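# Screw a feeder screw into the red-taped housing hole

## Task

Take a screw from the screw feeder and drive it into the housing hole at the corner marked with red tape. It counts as tight only when the screwdriver motor turned it in and stopped on its own (stopped_at_torque=1). After that, do not turn or move that screw. No screw tip may remain in any of the other three holes. If a screw was pushed in rather than turned, unscrew it fully and drive it again. Once it is tight, release it and raise the screwdriver well clear above the screw head.

## Robot and tools

Robot: one arm whose tool is a powered screwdriver. It has a hex key with a thin vacuum sleeve that can hold a screw on the key. The tool point is the tip of the hex key when unloaded. The key lies along the tool point's +z axis and can be pushed back up to 12 mm. A flat block reaches about 9 cm from the last joint's axis toward the tool's -y and turns with the tool; keep it off the parts.

Frames: result poses are in the scene frame. The origin is on the table top below the arm base, +z is up, and +y is to the left when facing +x. end_effector_position is in metres, end_effector_quat_wxyz is the orientation, and velocities are in m/s and rad/s. The base may be tilted, and the printed position can be off, more so at long reach. Motion commands, however, use the tool point's own axes.

Row format (used by both execute_actions and move): exactly 9 numbers, each in [-1, 1], in this order: dx, dy, dz, rx, ry, rz, spindle, torque_limit, sleeve_vacuum. The first six are an offset from the tool point's measured pose, not an absolute pose, expressed in the tool's own axes. A value of 1.0 equals 0.6 m or 180 degrees, and rx, ry, rz form one rotation vector. Spindle: +1 turns the key clockwise at 500 rpm, which drives a screw in, and -1 turns it the opposite way. It takes 0.5 s to spin up, and it keeps running between calls and while you think until you send 0. torque_limit maps -1 to 0.3 N m and +1 to 1.2 N m, linearly. sleeve_vacuum above 0.01 holds a screw, and anything else releases it. torque_limit and sleeve_vacuum stay at the last value sent.

execute_actions(actions): a list of up to 15 actions. Each action is a table of up to 15 rows, and each row lasts one 1/30 s step. If a table is shorter, its last row is held for the rest of the 15 steps. Every row in an action is an offset from the pose measured at the start of that action, not from the previous row. For the first action in a call, this is the last pose reported. An empty list just returns the state and images. At each step the command is clipped to within 100 mm and 16 degrees of the current pose, so a far target needs several actions. Position wins over orientation if both cannot be met. Motion follows commands with about 0.17 s lag.

move(target, speed, stop_force, blocking): moves the tool point in a straight path toward one row's offset, measured from the pose in the last result. The tool values in that row are applied at the start. speed is in m/s, from 0.002 to 0.5, default 0.25, and rotation is capped at twice that in rad/s. The path takes 0.5 to 10 s and stops short if it would take longer. The path does not avoid obstacles, and the tool can lag, stray or overshoot the given speed. stop_force is optional, in N from 13 to 80. It ends the path when the push against the direction of motion rises by that amount, then backs off 2 steps. Use it only for slow, straight approaches without turning, and never when leaving a surface. blocking=false returns after 0.5 s; you cannot combine it with stop_force. The result adds a 'move:' line with the ending (done, contact, held, off_target, moving, fault), any limits (paced = the sent pose was clipped; held = steps were blocked) and the distance left.

wait(seconds): 0 to 10 s, holding the last command; it returns early if a move ends. stop(): brakes a running move but leaves the spindle running. zoom_image(camera, region): camera is cam_high (672x504), cam_low (672x504) or cam_wrist (616x616); region is [x0, y0, x1, y1] in pixels, at most 504x504. finished_scene(scene): ends the scene for good; call it only after the goal is met and stable.

Result lines: the pose and velocities; 'Hand target' is the pose the controller is heading for; Wrist force and Wrist torque are in the tool frame, with offsets up to about 5.5 N, noise up to about 3.4 N, and saturation near 100 N; pressing on a surface gives a force pointing back into the arm. Also reported: spindle turns (cumulative, clockwise positive), stopped_at_torque, screw_detected (1 when the sleeve reads above 30 kPa, i.e. a head seals it) and sleeve_vacuum_kpa. 'pose unreachable' means the clearance check altered or blocked the command.

Suggested order: find the feeder and the red-taped hole in the images. Place the tool point on a feeder screw's axis about 2 mm below the head top, with vacuum on. Turn slowly (spindle between -0.2 and 0.2, negative to engage without driving). Confirm screw_detected=1 and lift. Align over the taped hole and lower onto it, then drive with positive spindle while descending about 0.7 mm per turn. When stopped_at_torque=1, set spindle 0 and vacuum off, then lift straight up well above the head. The motor won't restart positive until spindle has been at or below 0 for 0.5 s. When reversing, it does not stop by itself; raise torque_limit if turns stop changing.

Avoid: pressing a stiff arm past contact (150 N outside force or a joint load limit gives a 10 s fault stop); fast contacts; leaving the spindle running; dropping screws or knocking anything off the table; screw tips in the wrong holes; and long static loads, which heat motors (warning at 70 °C, brakes at 85 °C). A loose object may be nudged now and then.

Each tool is called after ">>>" as name(argument=value, ...), one argument or row to a line, values as JSON.

## Session

>>> execute_actions(
  actions=[],
)

Scene clock: 0.00 s.
end_effector_position=(+0.4035, +0.2524, +0.3583) sleeve_vacuum_kpa=0 screw_detected=0 stopped_at_torque=0 turns=0.00 end_effector_quat_wxyz=(+0.267, +0.641, +0.667, -0.270) end_effector_velocity=(-0.001, -0.001, -0.000) end_effector_angular_velocity=(+0.001, +0.000, -0.002)
Joint positions: [-0.455 -2.118  2.163 -1.614 -1.572 -0.455]
Joint velocities: [-0.001  0.     0.001  0.001  0.     0.   ]
Wrist force (N, on the end effector, along its own x y z axes, offset not removed): no reading
Wrist torque (N m, same axes, about the end effector's origin, offset not removed): no reading
Hand target: +0.403, +0.252, +0.358; +0.267, +0.641, +0.667, -0.270

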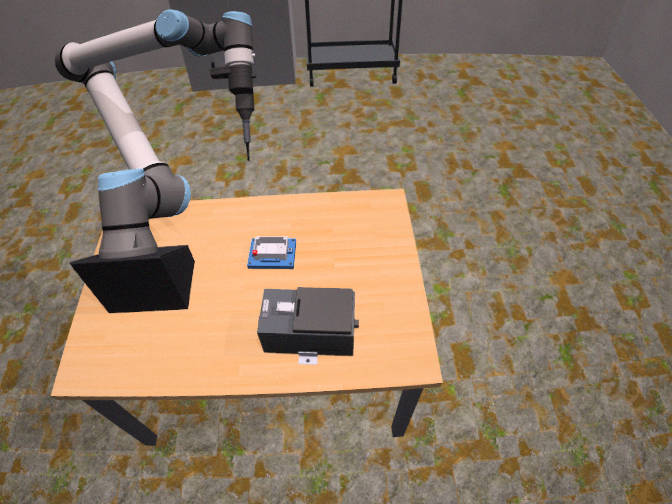

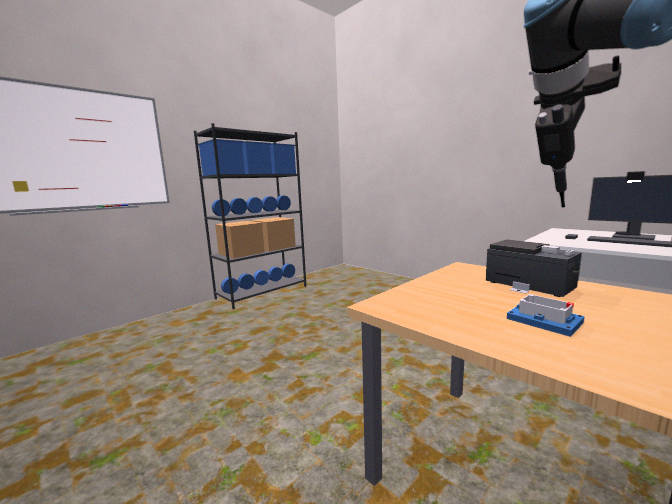

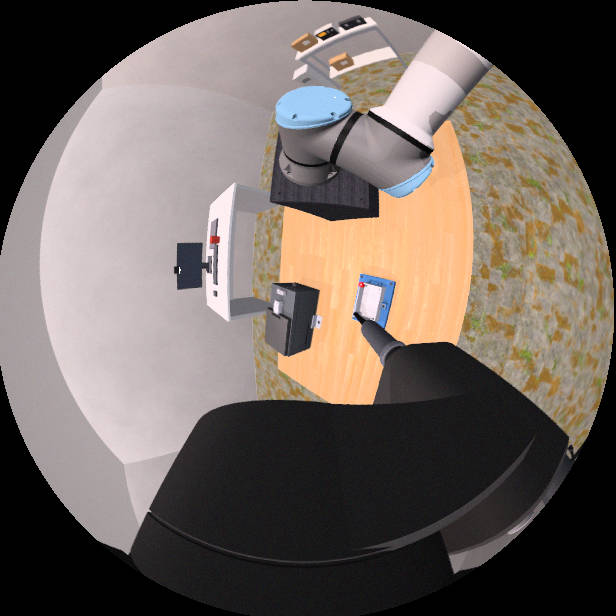

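>>> move(
  target=[0,0,0,0,0.248,0,0,1,0],
  speed=0.5,
)

>>> move(
  target=[-0.72,0.085,0.265,0,0,0,0,1,0],
  speed=0.4,
)

>>> zoom_image(
  camera="cam_wrist",
  region=[315,265,385,335],
)

Scene clock: 2.33 s.
end_effector_position=(+0.4033, +0.2528, +0.3583) sleeve_vacuum_kpa=0 screw_detected=0 stopped_at_torque=0 turns=0.00 end_effector_quat_wxyz=(-0.006, +0.695, +0.719, -0.006) end_effector_velocity=(-0.000, +0.000, -0.000) end_effector_angular_velocity=(+0.007, +0.002, +0.002)
Joint positions: [-0.948 -1.858  2.191 -1.227 -1.149 -1.098]
Joint velocities: [-0.001  0.005  0.001  0.003  0.002 -0.007]
Wrist force (N, on the end effector, along its own x y z axes, offset not removed): [1.3 -2.3 2.4]
Wrist torque (N m, same axes, about the end effector's origin, offset not removed): [-0.66 -0.09 0.18]
Hand target: +0.403, +0.253, +0.358; -0.007, +0.695, +0.719, -0.006
Off the commanded pose: 0.000 m, 0 deg.
move: done

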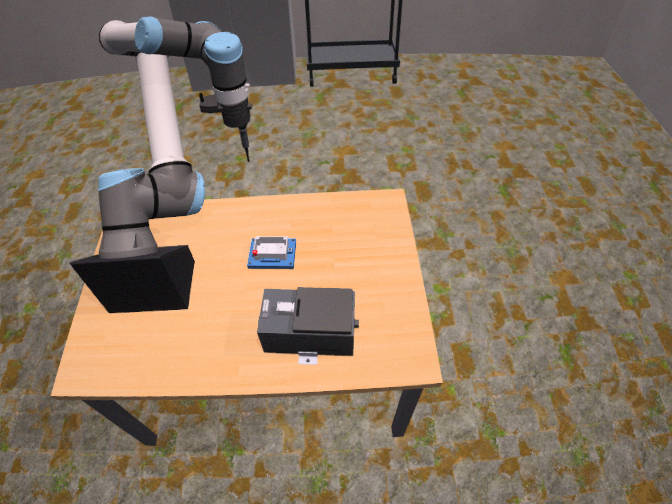

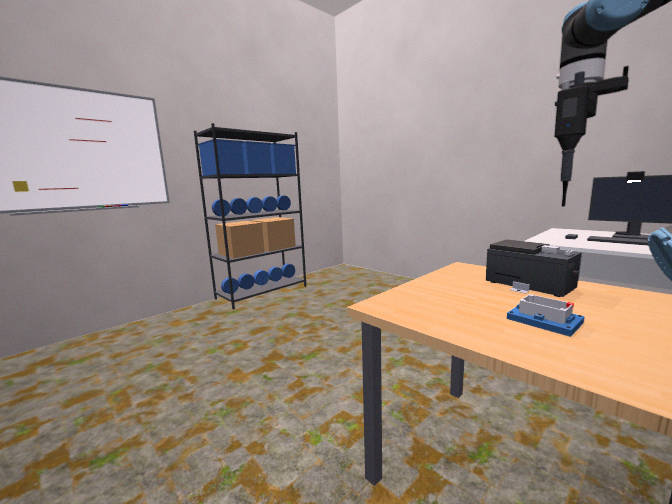

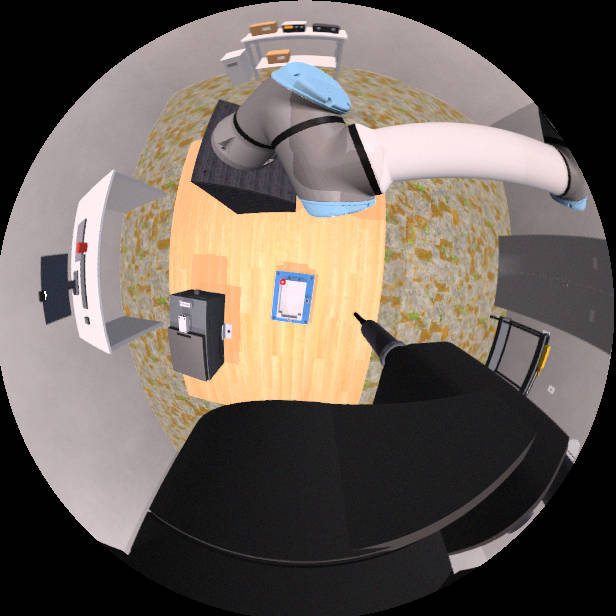

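Scene clock: 4.13 s.
end_effector_position=(+0.4659, -0.1768, +0.1981) sleeve_vacuum_kpa=0 screw_detected=0 stopped_at_torque=0 turns=0.00 end_effector_quat_wxyz=(-0.006, +0.695, +0.719, -0.006) end_effector_velocity=(+0.001, -0.001, -0.000) end_effector_angular_velocity=(-0.002, -0.001, +0.001)
Joint positions: [-1.062 -1.006  2.194 -2.046 -1.222 -1.193]
Joint velocities: [ 0.     0.001 -0.001 -0.003  0.001  0.   ]
Wrist force (N, on the end effector, along its own x y z axes, offset not removed): [3.7 -4.1 3.6]
Wrist torque (N m, same axes, about the end effector's origin, offset not removed): [-1.25 -0.73 0.25]
Hand target: +0.466, -0.177, +0.198; -0.006, +0.695, +0.719, -0.006
Off the commanded pose: 0.001 m, 0 deg.
move: done

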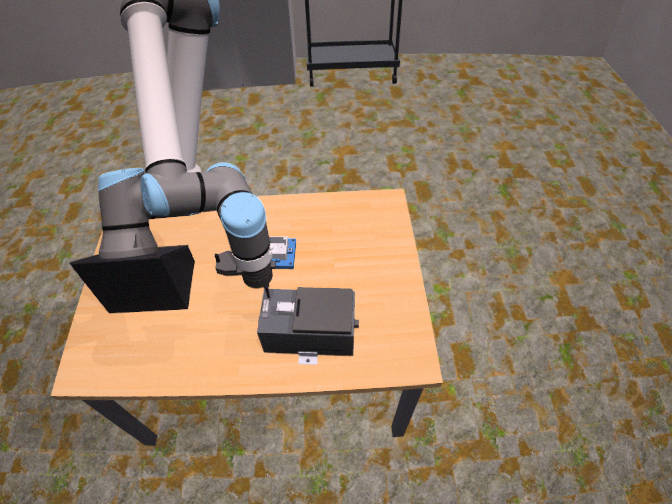

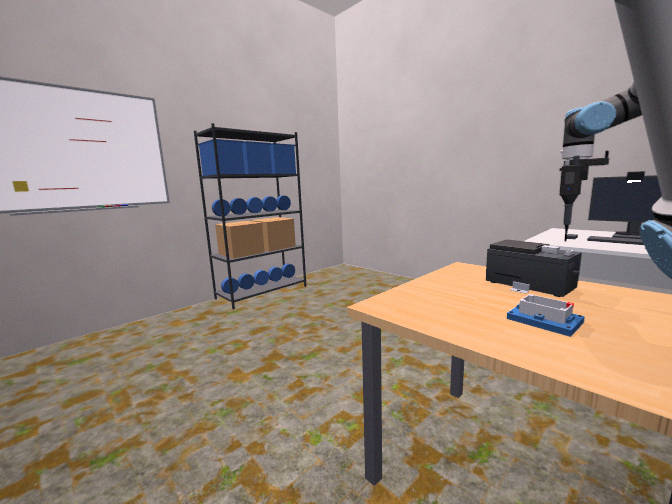

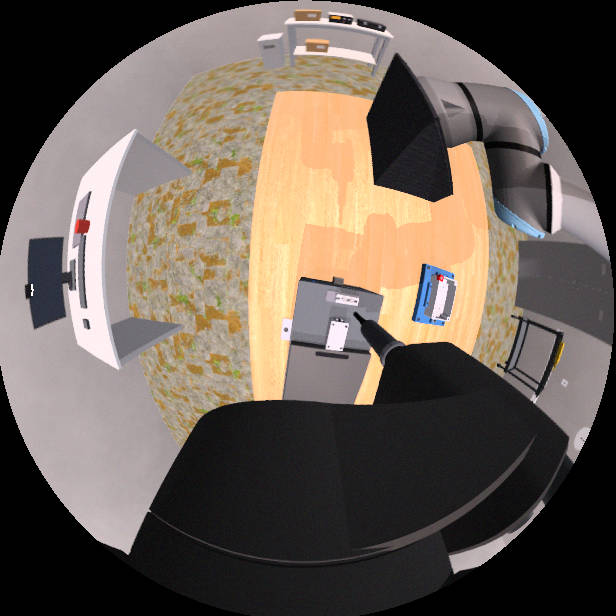

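Region (315, 265, 385, 335) of cam_wrist's 616x616 image, scaled by 7.200, with more detail than that image has.

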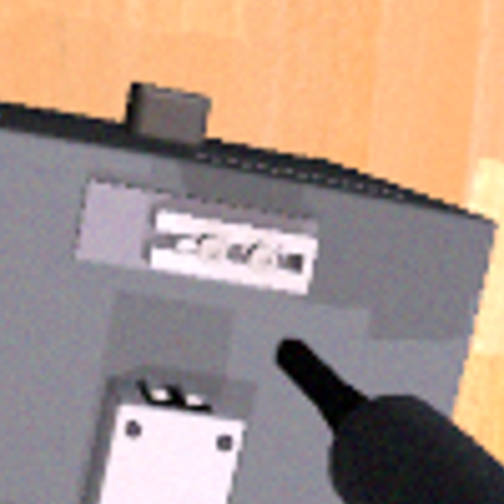

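>>> move(
  target=[0.008,-0.0175,0.04,0,0,0,0,1,0],
  speed=0.05,
)

>>> zoom_image(
  camera="cam_wrist",
  region=[315,265,385,335],
)

Scene clock: 8.23 s.
end_effector_position=(+0.4549, -0.1723, +0.1744) sleeve_vacuum_kpa=0 screw_detected=0 stopped_at_torque=0 turns=0.00 end_effector_quat_wxyz=(-0.006, +0.695, +0.719, -0.006) end_effector_velocity=(-0.001, +0.001, -0.002) end_effector_angular_velocity=(+0.001, +0.002, -0.000)
Joint positions: [-1.061 -0.996  2.236 -2.098 -1.221 -1.192]
Joint velocities: [ 0.001  0.001  0.002 -0.001 -0.     0.   ]
Wrist force (N, on the end effector, along its own x y z axes, offset not removed): [2.8 -2.3 1.4]
Wrist torque (N m, same axes, about the end effector's origin, offset not removed): [-0.69 -0.52 0.10]
Hand target: +0.455, -0.172, +0.174; -0.006, +0.695, +0.719, -0.006
Off the commanded pose: 0.000 m, 0 deg.
move: done

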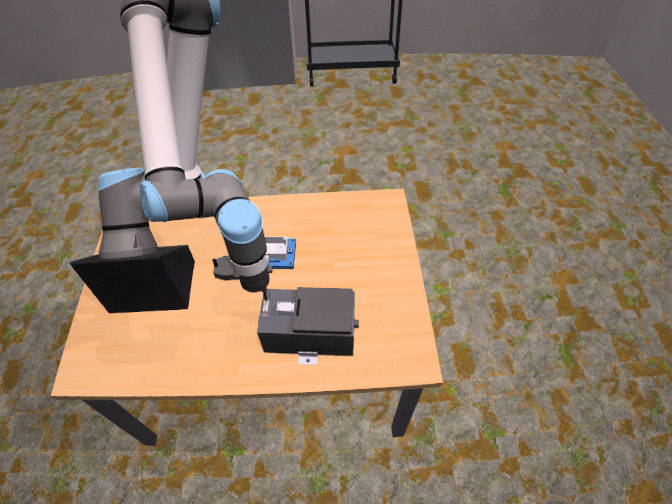

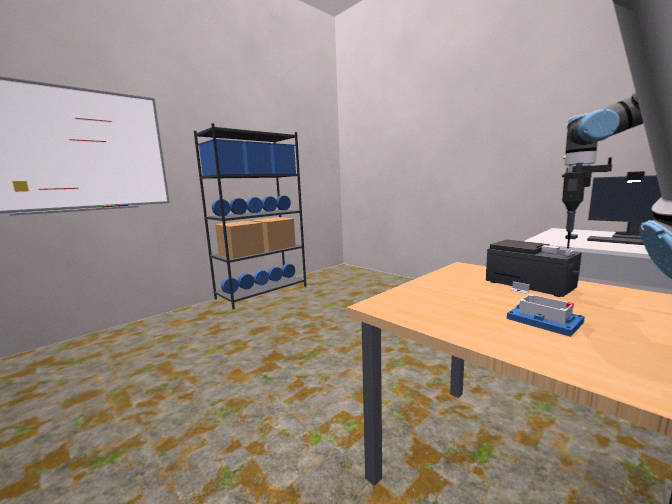

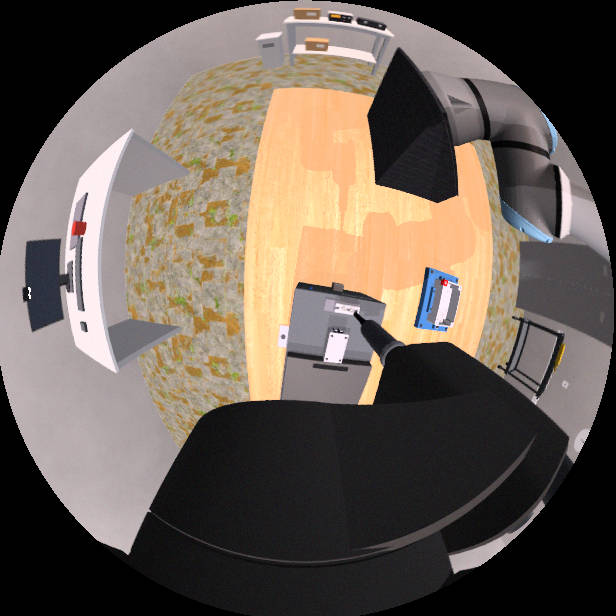

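Region (315, 265, 385, 335) of cam_wrist's 616x616 image, scaled by 7.200, with more detail than that image has.

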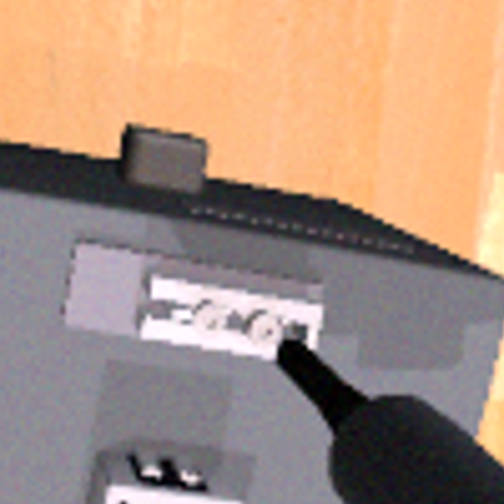

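>>> move(
  target=[-0.0026,-0.001,0.011,0,0,0,0,1,0],
  speed=0.02,
)

>>> zoom_image(
  camera="cam_wrist",
  region=[330,290,370,330],
)

Scene clock: 9.83 s.
end_effector_position=(+0.4543, -0.1739, +0.1679) sleeve_vacuum_kpa=0 screw_detected=0 stopped_at_torque=0 turns=0.00 end_effector_quat_wxyz=(-0.006, +0.695, +0.719, -0.006) end_effector_velocity=(+0.000, -0.001, -0.001) end_effector_angular_velocity=(-0.002, +0.000, +0.001)
Joint positions: [-1.059 -0.987  2.241 -2.113 -1.22  -1.19 ]
Joint velocities: [ 0.001  0.003 -0.001 -0.004 -0.     0.   ]
Wrist force (N, on the end effector, along its own x y z axes, offset not removed): [0.6 -2.1 2.8]
Wrist torque (N m, same axes, about the end effector's origin, offset not removed): [-0.59 0.12 0.08]
Hand target: +0.454, -0.174, +0.168; -0.006, +0.695, +0.719, -0.006
Off the commanded pose: 0.000 m, 0 deg.
move: done

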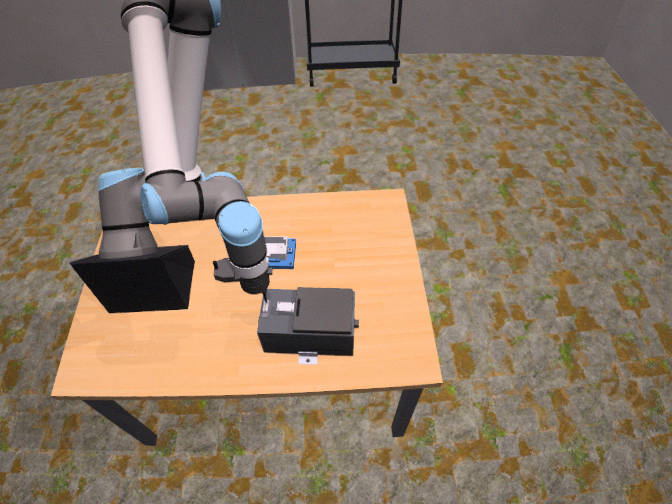

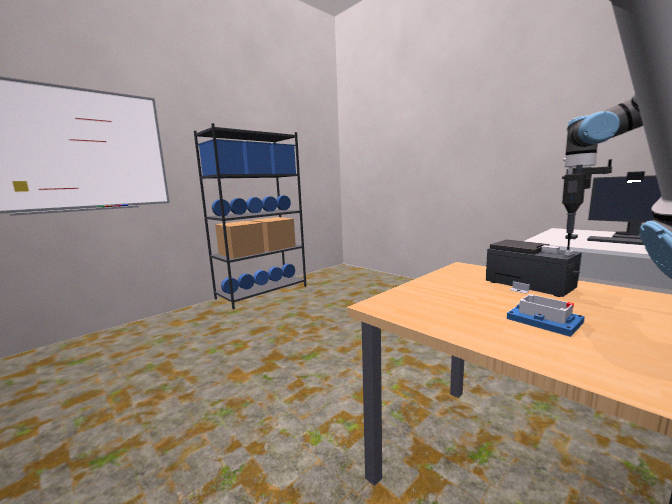

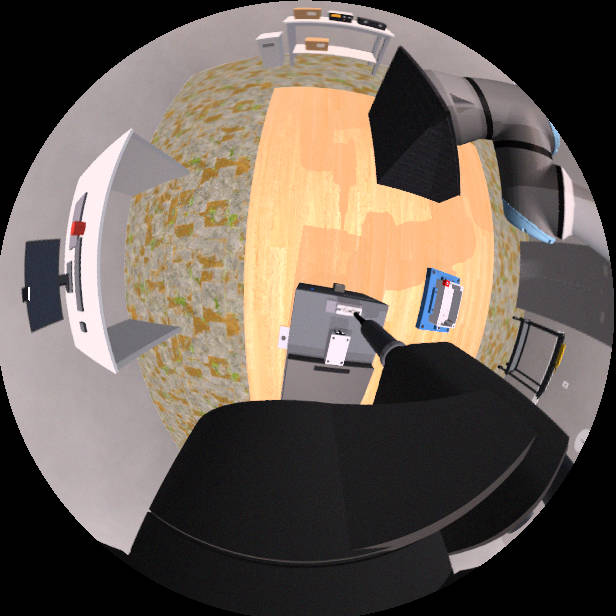

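Region (330, 290, 370, 330) of cam_wrist's 616x616 image, scaled by 12.600, with more detail than that image has.

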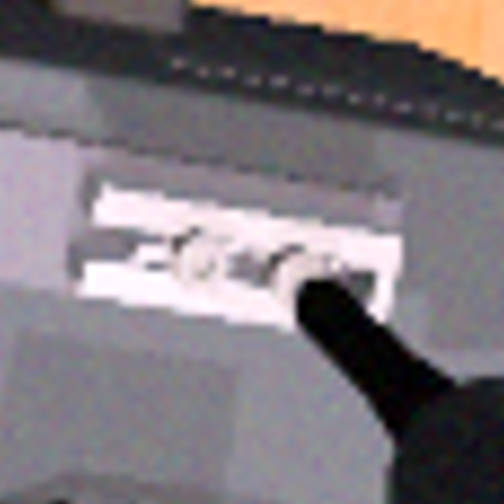

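>>> move(
  target=[-0.001,-0.001,0,0,0,0,0,1,0],
  speed=0.01,
)

>>> move(
  target=[0,0,0.0145,0,0,0,-0.15,1,1],
  speed=0.005,
  stop_force=13,
)

>>> execute_actions(
  actions=[
    [[0,0,0,0,0,0,0,1,1]],
  ],
)

>>> zoom_image(
  camera="cam_wrist",
  region=[330,290,370,330],
)

Scene clock: 12.17 s.
end_effector_position=(+0.4537, -0.1745, +0.1679) sleeve_vacuum_kpa=0 screw_detected=0 stopped_at_torque=0 turns=0.00 end_effector_quat_wxyz=(-0.006, +0.695, +0.719, -0.006) end_effector_velocity=(+0.000, -0.001, +0.001) end_effector_angular_velocity=(-0.003, -0.001, +0.001)
Joint positions: [-1.06  -0.986  2.241 -2.113 -1.221 -1.191]
Joint velocities: [-0.    -0.001 -0.001 -0.001 -0.001 -0.   ]
Wrist force (N, on the end effector, along its own x y z axes, offset not removed): [2.3 -3.0 0.6]
Wrist torque (N m, same axes, about the end effector's origin, offset not removed): [-0.90 -0.53 0.16]
Hand target: +0.454, -0.175, +0.168; -0.006, +0.695, +0.719, -0.006
Off the commanded pose: 0.000 m, 0 deg.
move: done

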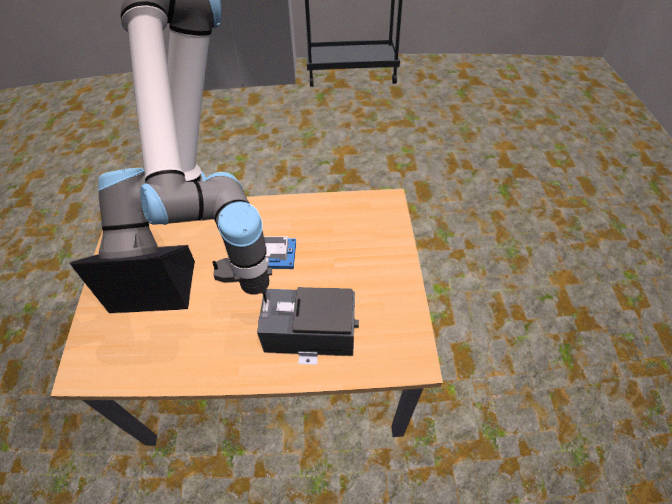

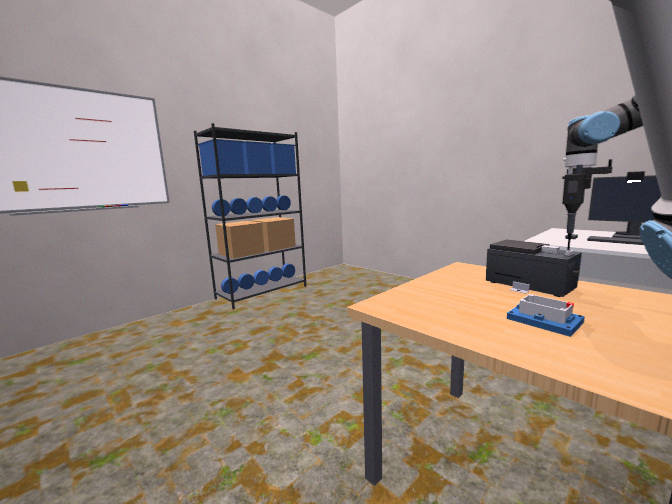

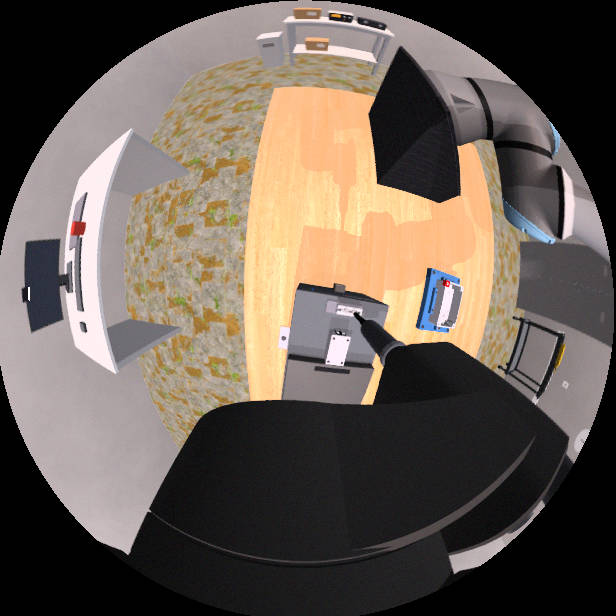

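Scene clock: 14.13 s.
end_effector_position=(+0.4536, -0.1745, +0.1592) sleeve_vacuum_kpa=14 screw_detected=0 stopped_at_torque=0 turns=-2.43 end_effector_quat_wxyz=(-0.006, +0.695, +0.719, -0.006) end_effector_velocity=(-0.000, -0.001, +0.000) end_effector_angular_velocity=(+0.000, -0.001, -0.002)
Joint positions: [-1.055 -0.977  2.249 -2.132 -1.217 -1.187]
Joint velocities: [-0.002  0.001  0.    -0.001  0.     0.   ]
Wrist force (N, on the end effector, along its own x y z axes, offset not removed): [1.2 -3.7 -4.7]
Wrist torque (N m, same axes, about the end effector's origin, offset not removed): [-0.93 -0.31 0.23]
Hand target: +0.454, -0.174, +0.159; -0.006, +0.695, +0.719, -0.006
Off the commanded pose: 0.000 m, 0 deg.
move: done

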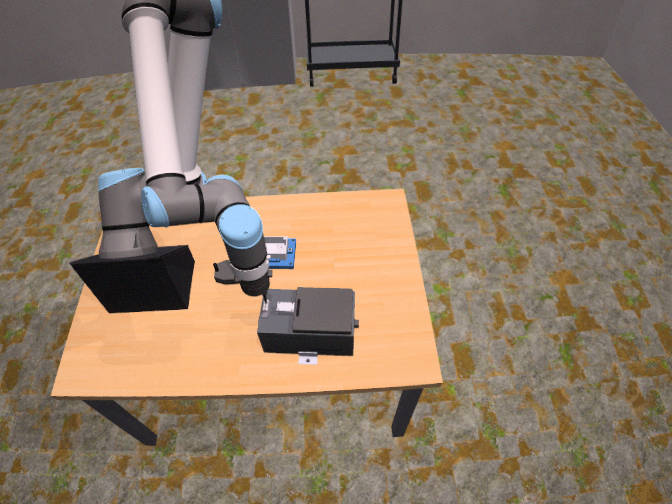

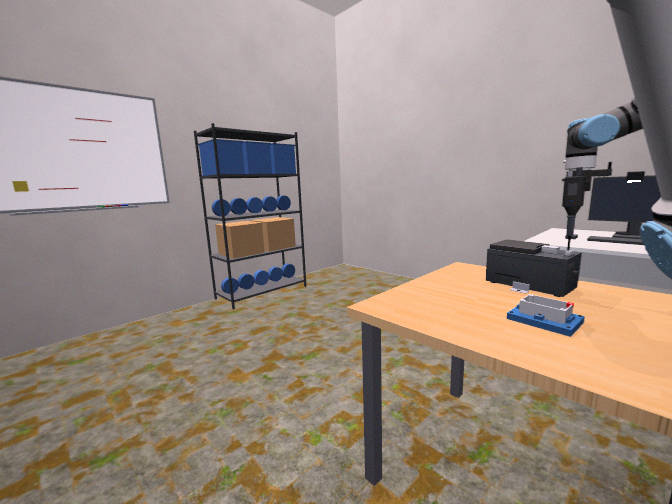

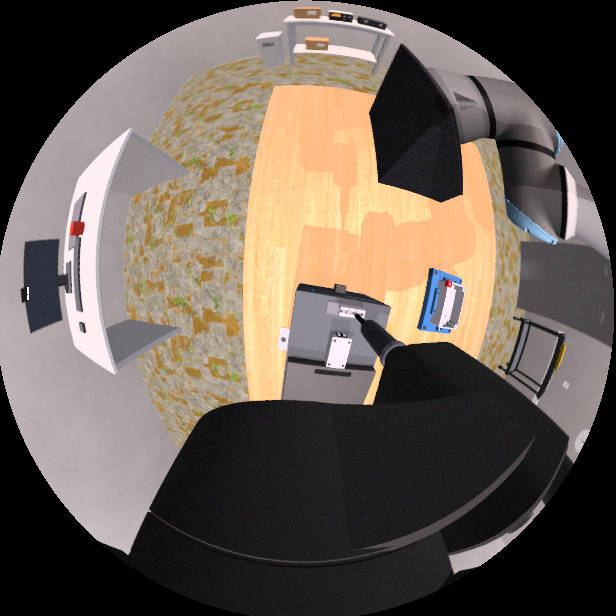

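Scene clock: 14.63 s.
end_effector_position=(+0.4536, -0.1745, +0.1592) sleeve_vacuum_kpa=14 screw_detected=0 stopped_at_torque=0 turns=-2.43 end_effector_quat_wxyz=(-0.006, +0.695, +0.719, -0.006) end_effector_velocity=(-0.000, +0.000, +0.000) end_effector_angular_velocity=(+0.001, -0.001, -0.002)
Joint positions: [-1.055 -0.977  2.249 -2.132 -1.217 -1.187]
Joint velocities: [-0.001 -0.     0.     0.001  0.001  0.   ]
Wrist force (N, on the end effector, along its own x y z axes, offset not removed): [1.1 -2.2 -7.4]
Wrist torque (N m, same axes, about the end effector's origin, offset not removed): [-0.61 -0.50 0.11]
Hand target: +0.454, -0.174, +0.159; -0.006, +0.695, +0.719, -0.006
Off the commanded pose: 0.000 m, 0 deg.

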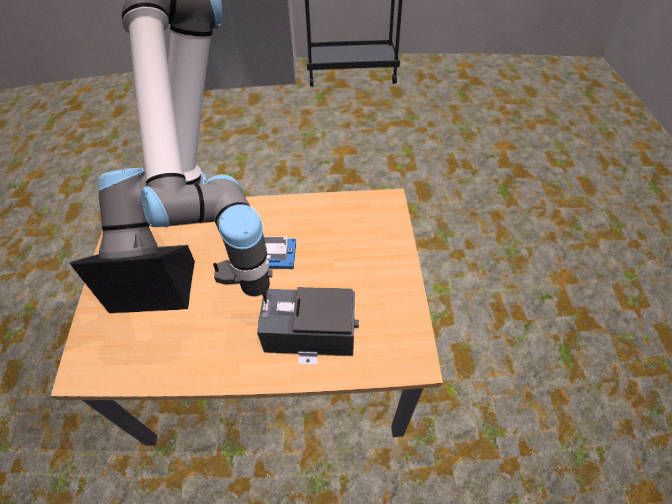

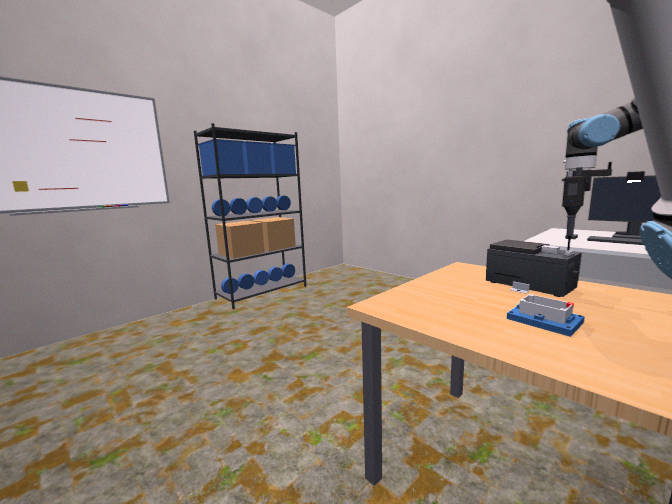

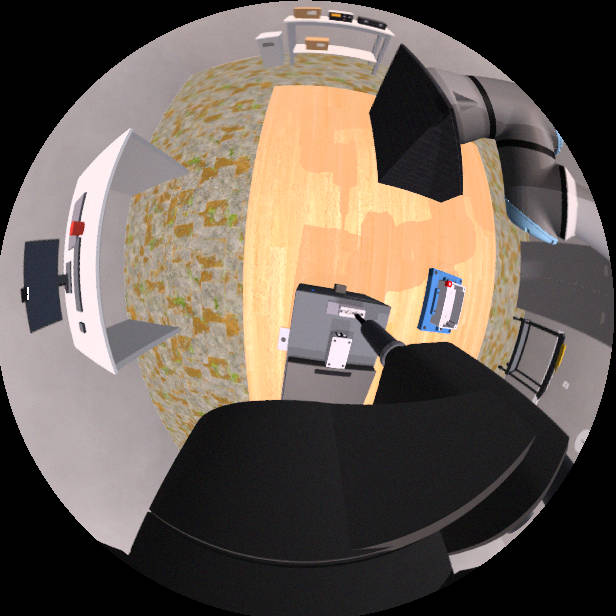

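Region (330, 290, 370, 330) of cam_wrist's 616x616 image, scaled by 12.600, with more detail than that image has.

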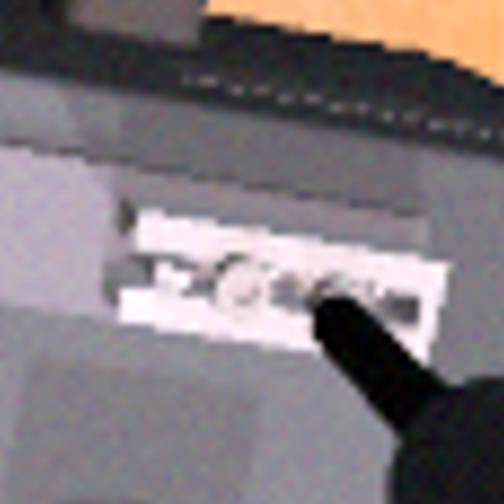

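>>> move(
  target=[0,0,-0.013,0,0,0,0,1,1],
  speed=0.02,
)

>>> move(
  target=[0.0013,-0.0012,0,0,0,0,0,1,1],
  speed=0.01,
)

>>> move(
  target=[0,0,0.013,0,0,0,-0.15,1,1],
  speed=0.005,
  stop_force=13,
)

>>> execute_actions(
  actions=[
    [[0,0,0,0,0,0,0,1,1]],
  ],
)

>>> zoom_image(
  camera="cam_wrist",
  region=[330,290,370,330],
)

Scene clock: 17.07 s.
end_effector_position=(+0.4537, -0.1745, +0.1669) sleeve_vacuum_kpa=14 screw_detected=0 stopped_at_torque=0 turns=-2.43 end_effector_quat_wxyz=(-0.006, +0.695, +0.719, -0.006) end_effector_velocity=(+0.001, -0.001, +0.002) end_effector_angular_velocity=(-0.001, +0.001, +0.000)
Joint positions: [-1.059 -0.985  2.242 -2.115 -1.22  -1.191]
Joint velocities: [-0.001  0.    -0.004  0.004 -0.001 -0.001]
Wrist force (N, on the end effector, along its own x y z axes, offset not removed): [2.0 -2.3 -0.9]
Wrist torque (N m, same axes, about the end effector's origin, offset not removed): [-0.78 -0.50 0.19]
Hand target: +0.454, -0.174, +0.167; -0.006, +0.695, +0.719, -0.006
Off the commanded pose: 0.000 m, 0 deg.
move: done

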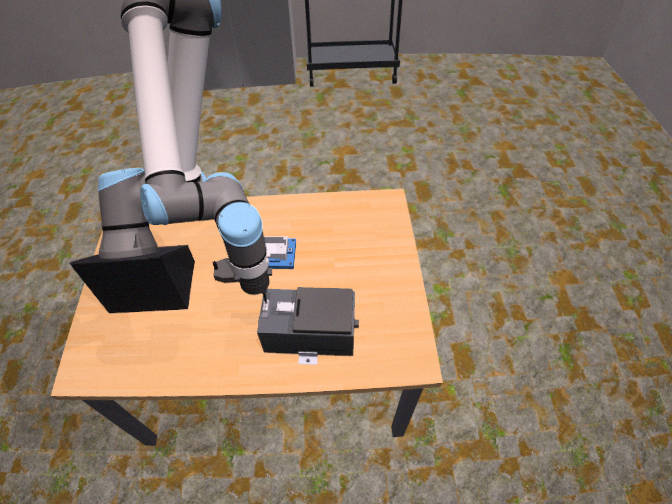

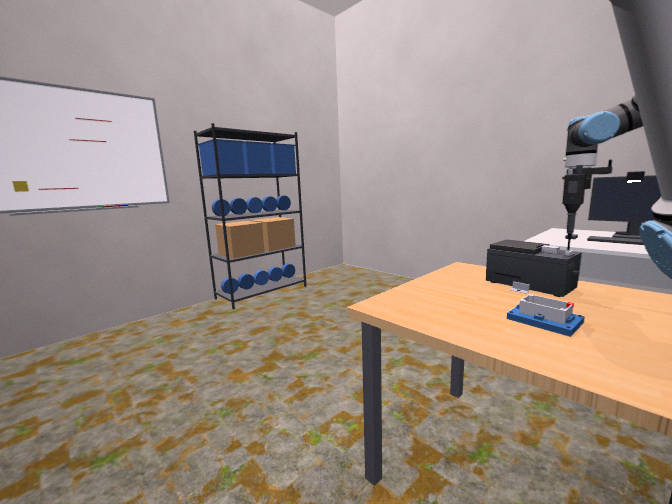

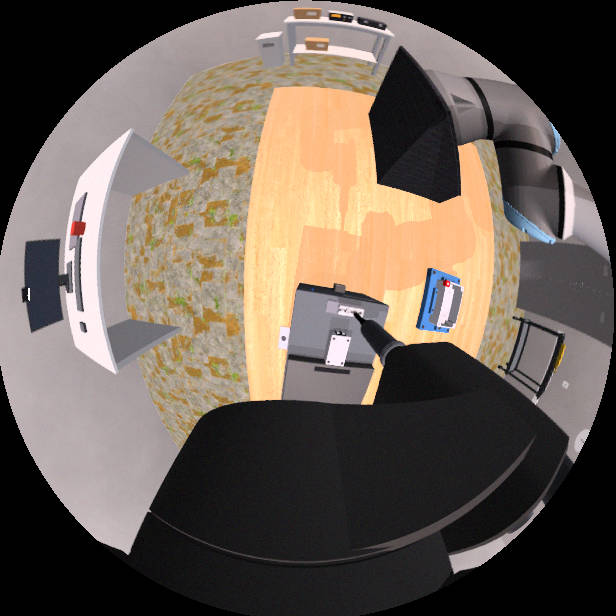

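Scene clock: 17.77 s.
end_effector_position=(+0.4530, -0.1737, +0.1669) sleeve_vacuum_kpa=14 screw_detected=0 stopped_at_torque=0 turns=-2.43 end_effector_quat_wxyz=(-0.006, +0.695, +0.719, -0.006) end_effector_velocity=(+0.001, -0.000, +0.000) end_effector_angular_velocity=(-0.003, -0.001, +0.002)
Joint positions: [-1.06  -0.987  2.244 -2.115 -1.221 -1.191]
Joint velocities: [ 0.001 -0.001 -0.    -0.002  0.001 -0.   ]
Wrist force (N, on the end effector, along its own x y z axes, offset not removed): [0.9 -1.1 -0.6]
Wrist torque (N m, same axes, about the end effector's origin, offset not removed): [-0.48 -0.11 0.07]
Hand target: +0.453, -0.174, +0.167; -0.006, +0.695, +0.719, -0.006
Off the commanded pose: 0.000 m, 0 deg.
move: done

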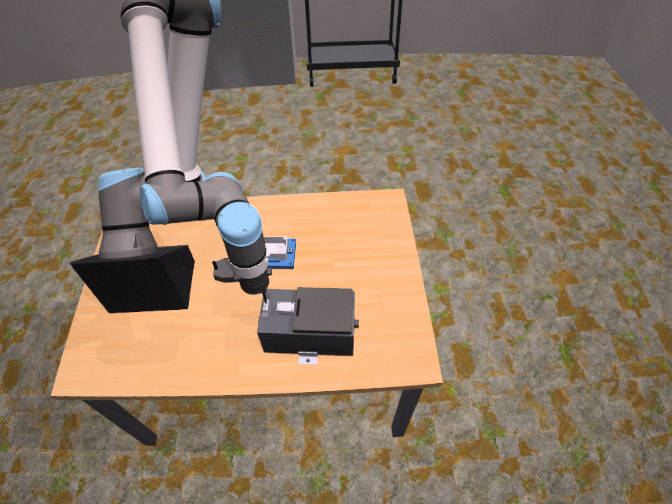

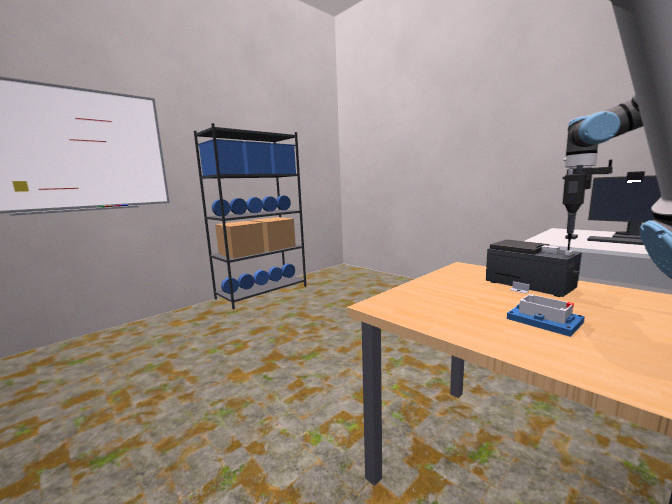

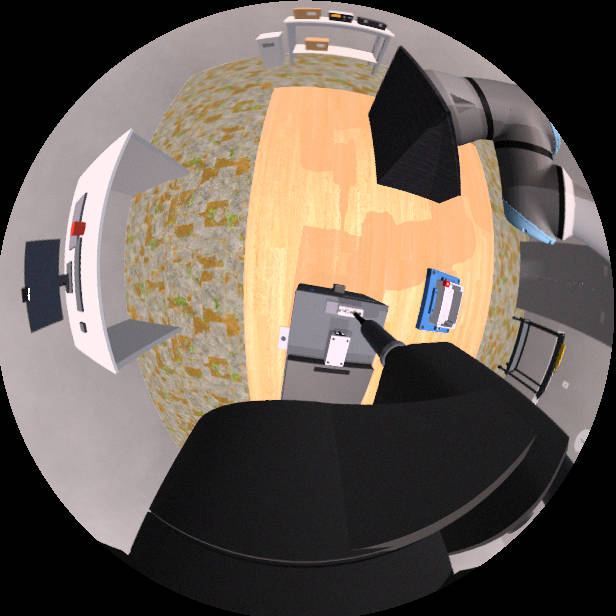

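Scene clock: 19.53 s.
end_effector_position=(+0.4528, -0.1737, +0.1591) sleeve_vacuum_kpa=40 screw_detected=1 stopped_at_torque=0 turns=-4.61 end_effector_quat_wxyz=(-0.006, +0.695, +0.719, -0.006) end_effector_velocity=(-0.001, +0.001, -0.001) end_effector_angular_velocity=(+0.002, +0.002, -0.000)
Joint positions: [-1.056 -0.978  2.251 -2.132 -1.218 -1.188]
Joint velocities: [ 0.001  0.001  0.001  0.    -0.001  0.   ]
Wrist force (N, on the end effector, along its own x y z axes, offset not removed): [-0.4 -2.9 -4.3]
Wrist torque (N m, same axes, about the end effector's origin, offset not removed): [-0.44 0.00 0.13]
Hand target: +0.453, -0.174, +0.159; -0.006, +0.695, +0.719, -0.006
Off the commanded pose: 0.000 m, 0 deg.
move: done

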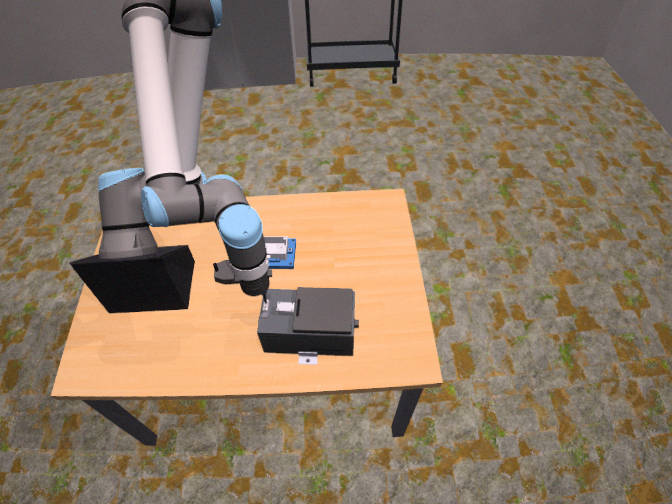

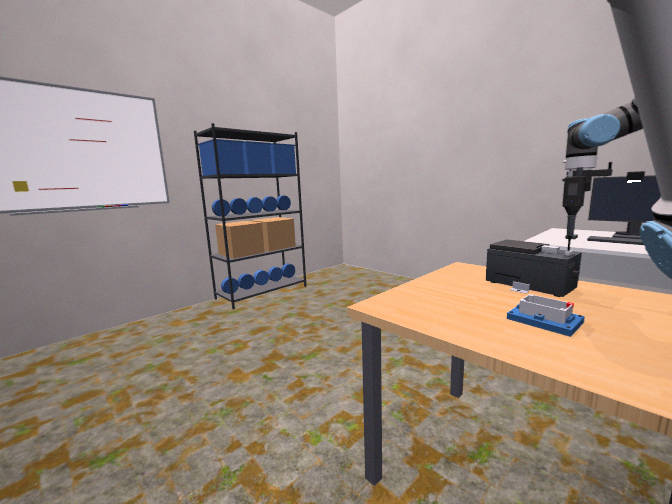

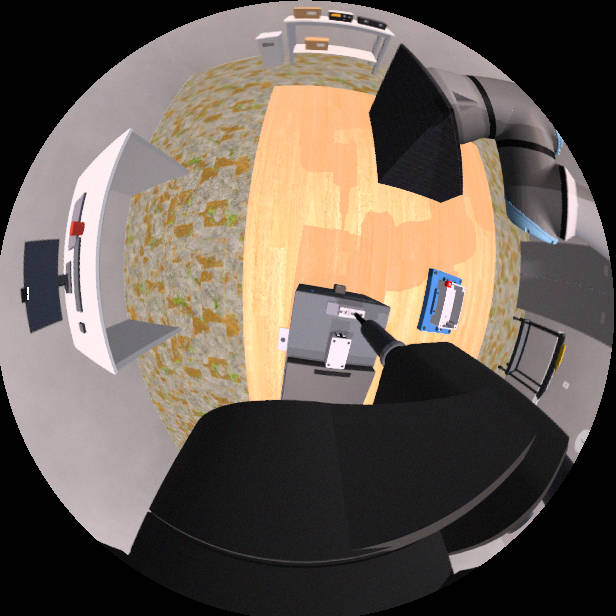

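Scene clock: 20.03 s.
end_effector_position=(+0.4528, -0.1737, +0.1591) sleeve_vacuum_kpa=40 screw_detected=1 stopped_at_torque=0 turns=-4.61 end_effector_quat_wxyz=(-0.006, +0.695, +0.719, -0.006) end_effector_velocity=(+0.000, -0.000, +0.001) end_effector_angular_velocity=(-0.001, -0.000, +0.001)
Joint positions: [-1.056 -0.978  2.251 -2.132 -1.218 -1.188]
Joint velocities: [ 0.    -0.001 -0.     0.    -0.     0.   ]
Wrist force (N, on the end effector, along its own x y z axes, offset not removed): [0.9 -4.2 -4.5]
Wrist torque (N m, same axes, about the end effector's origin, offset not removed): [-0.77 -0.29 0.19]
Hand target: +0.453, -0.174, +0.159; -0.006, +0.695, +0.719, -0.006
Off the commanded pose: 0.000 m, 0 deg.

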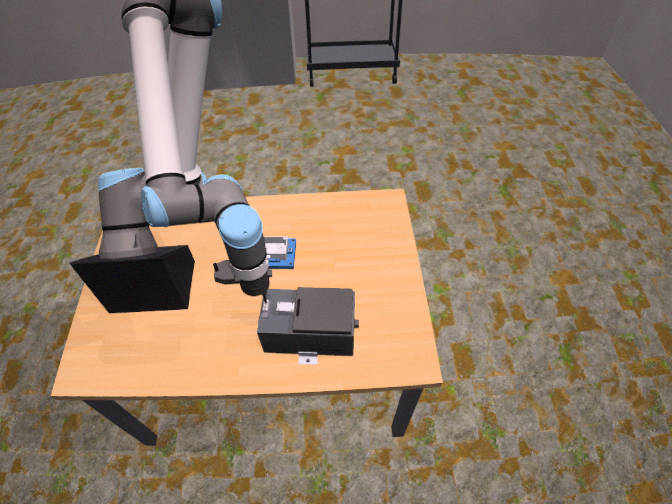

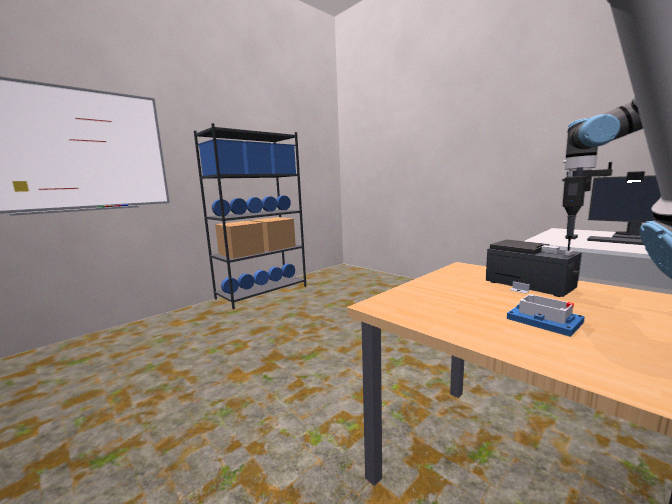

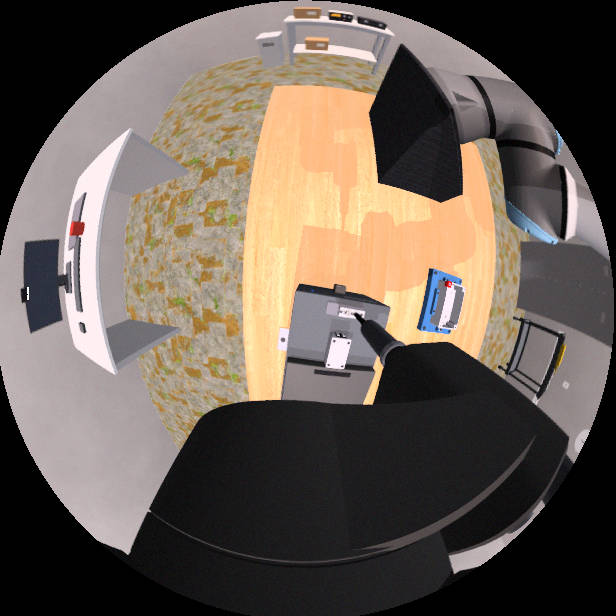

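Region (330, 290, 370, 330) of cam_wrist's 616x616 image, scaled by 12.600, with more detail than that image has.

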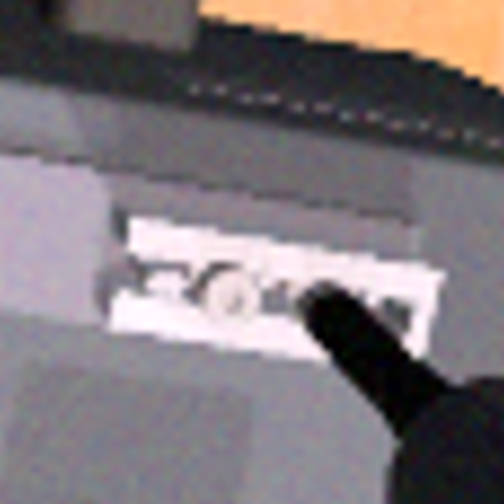

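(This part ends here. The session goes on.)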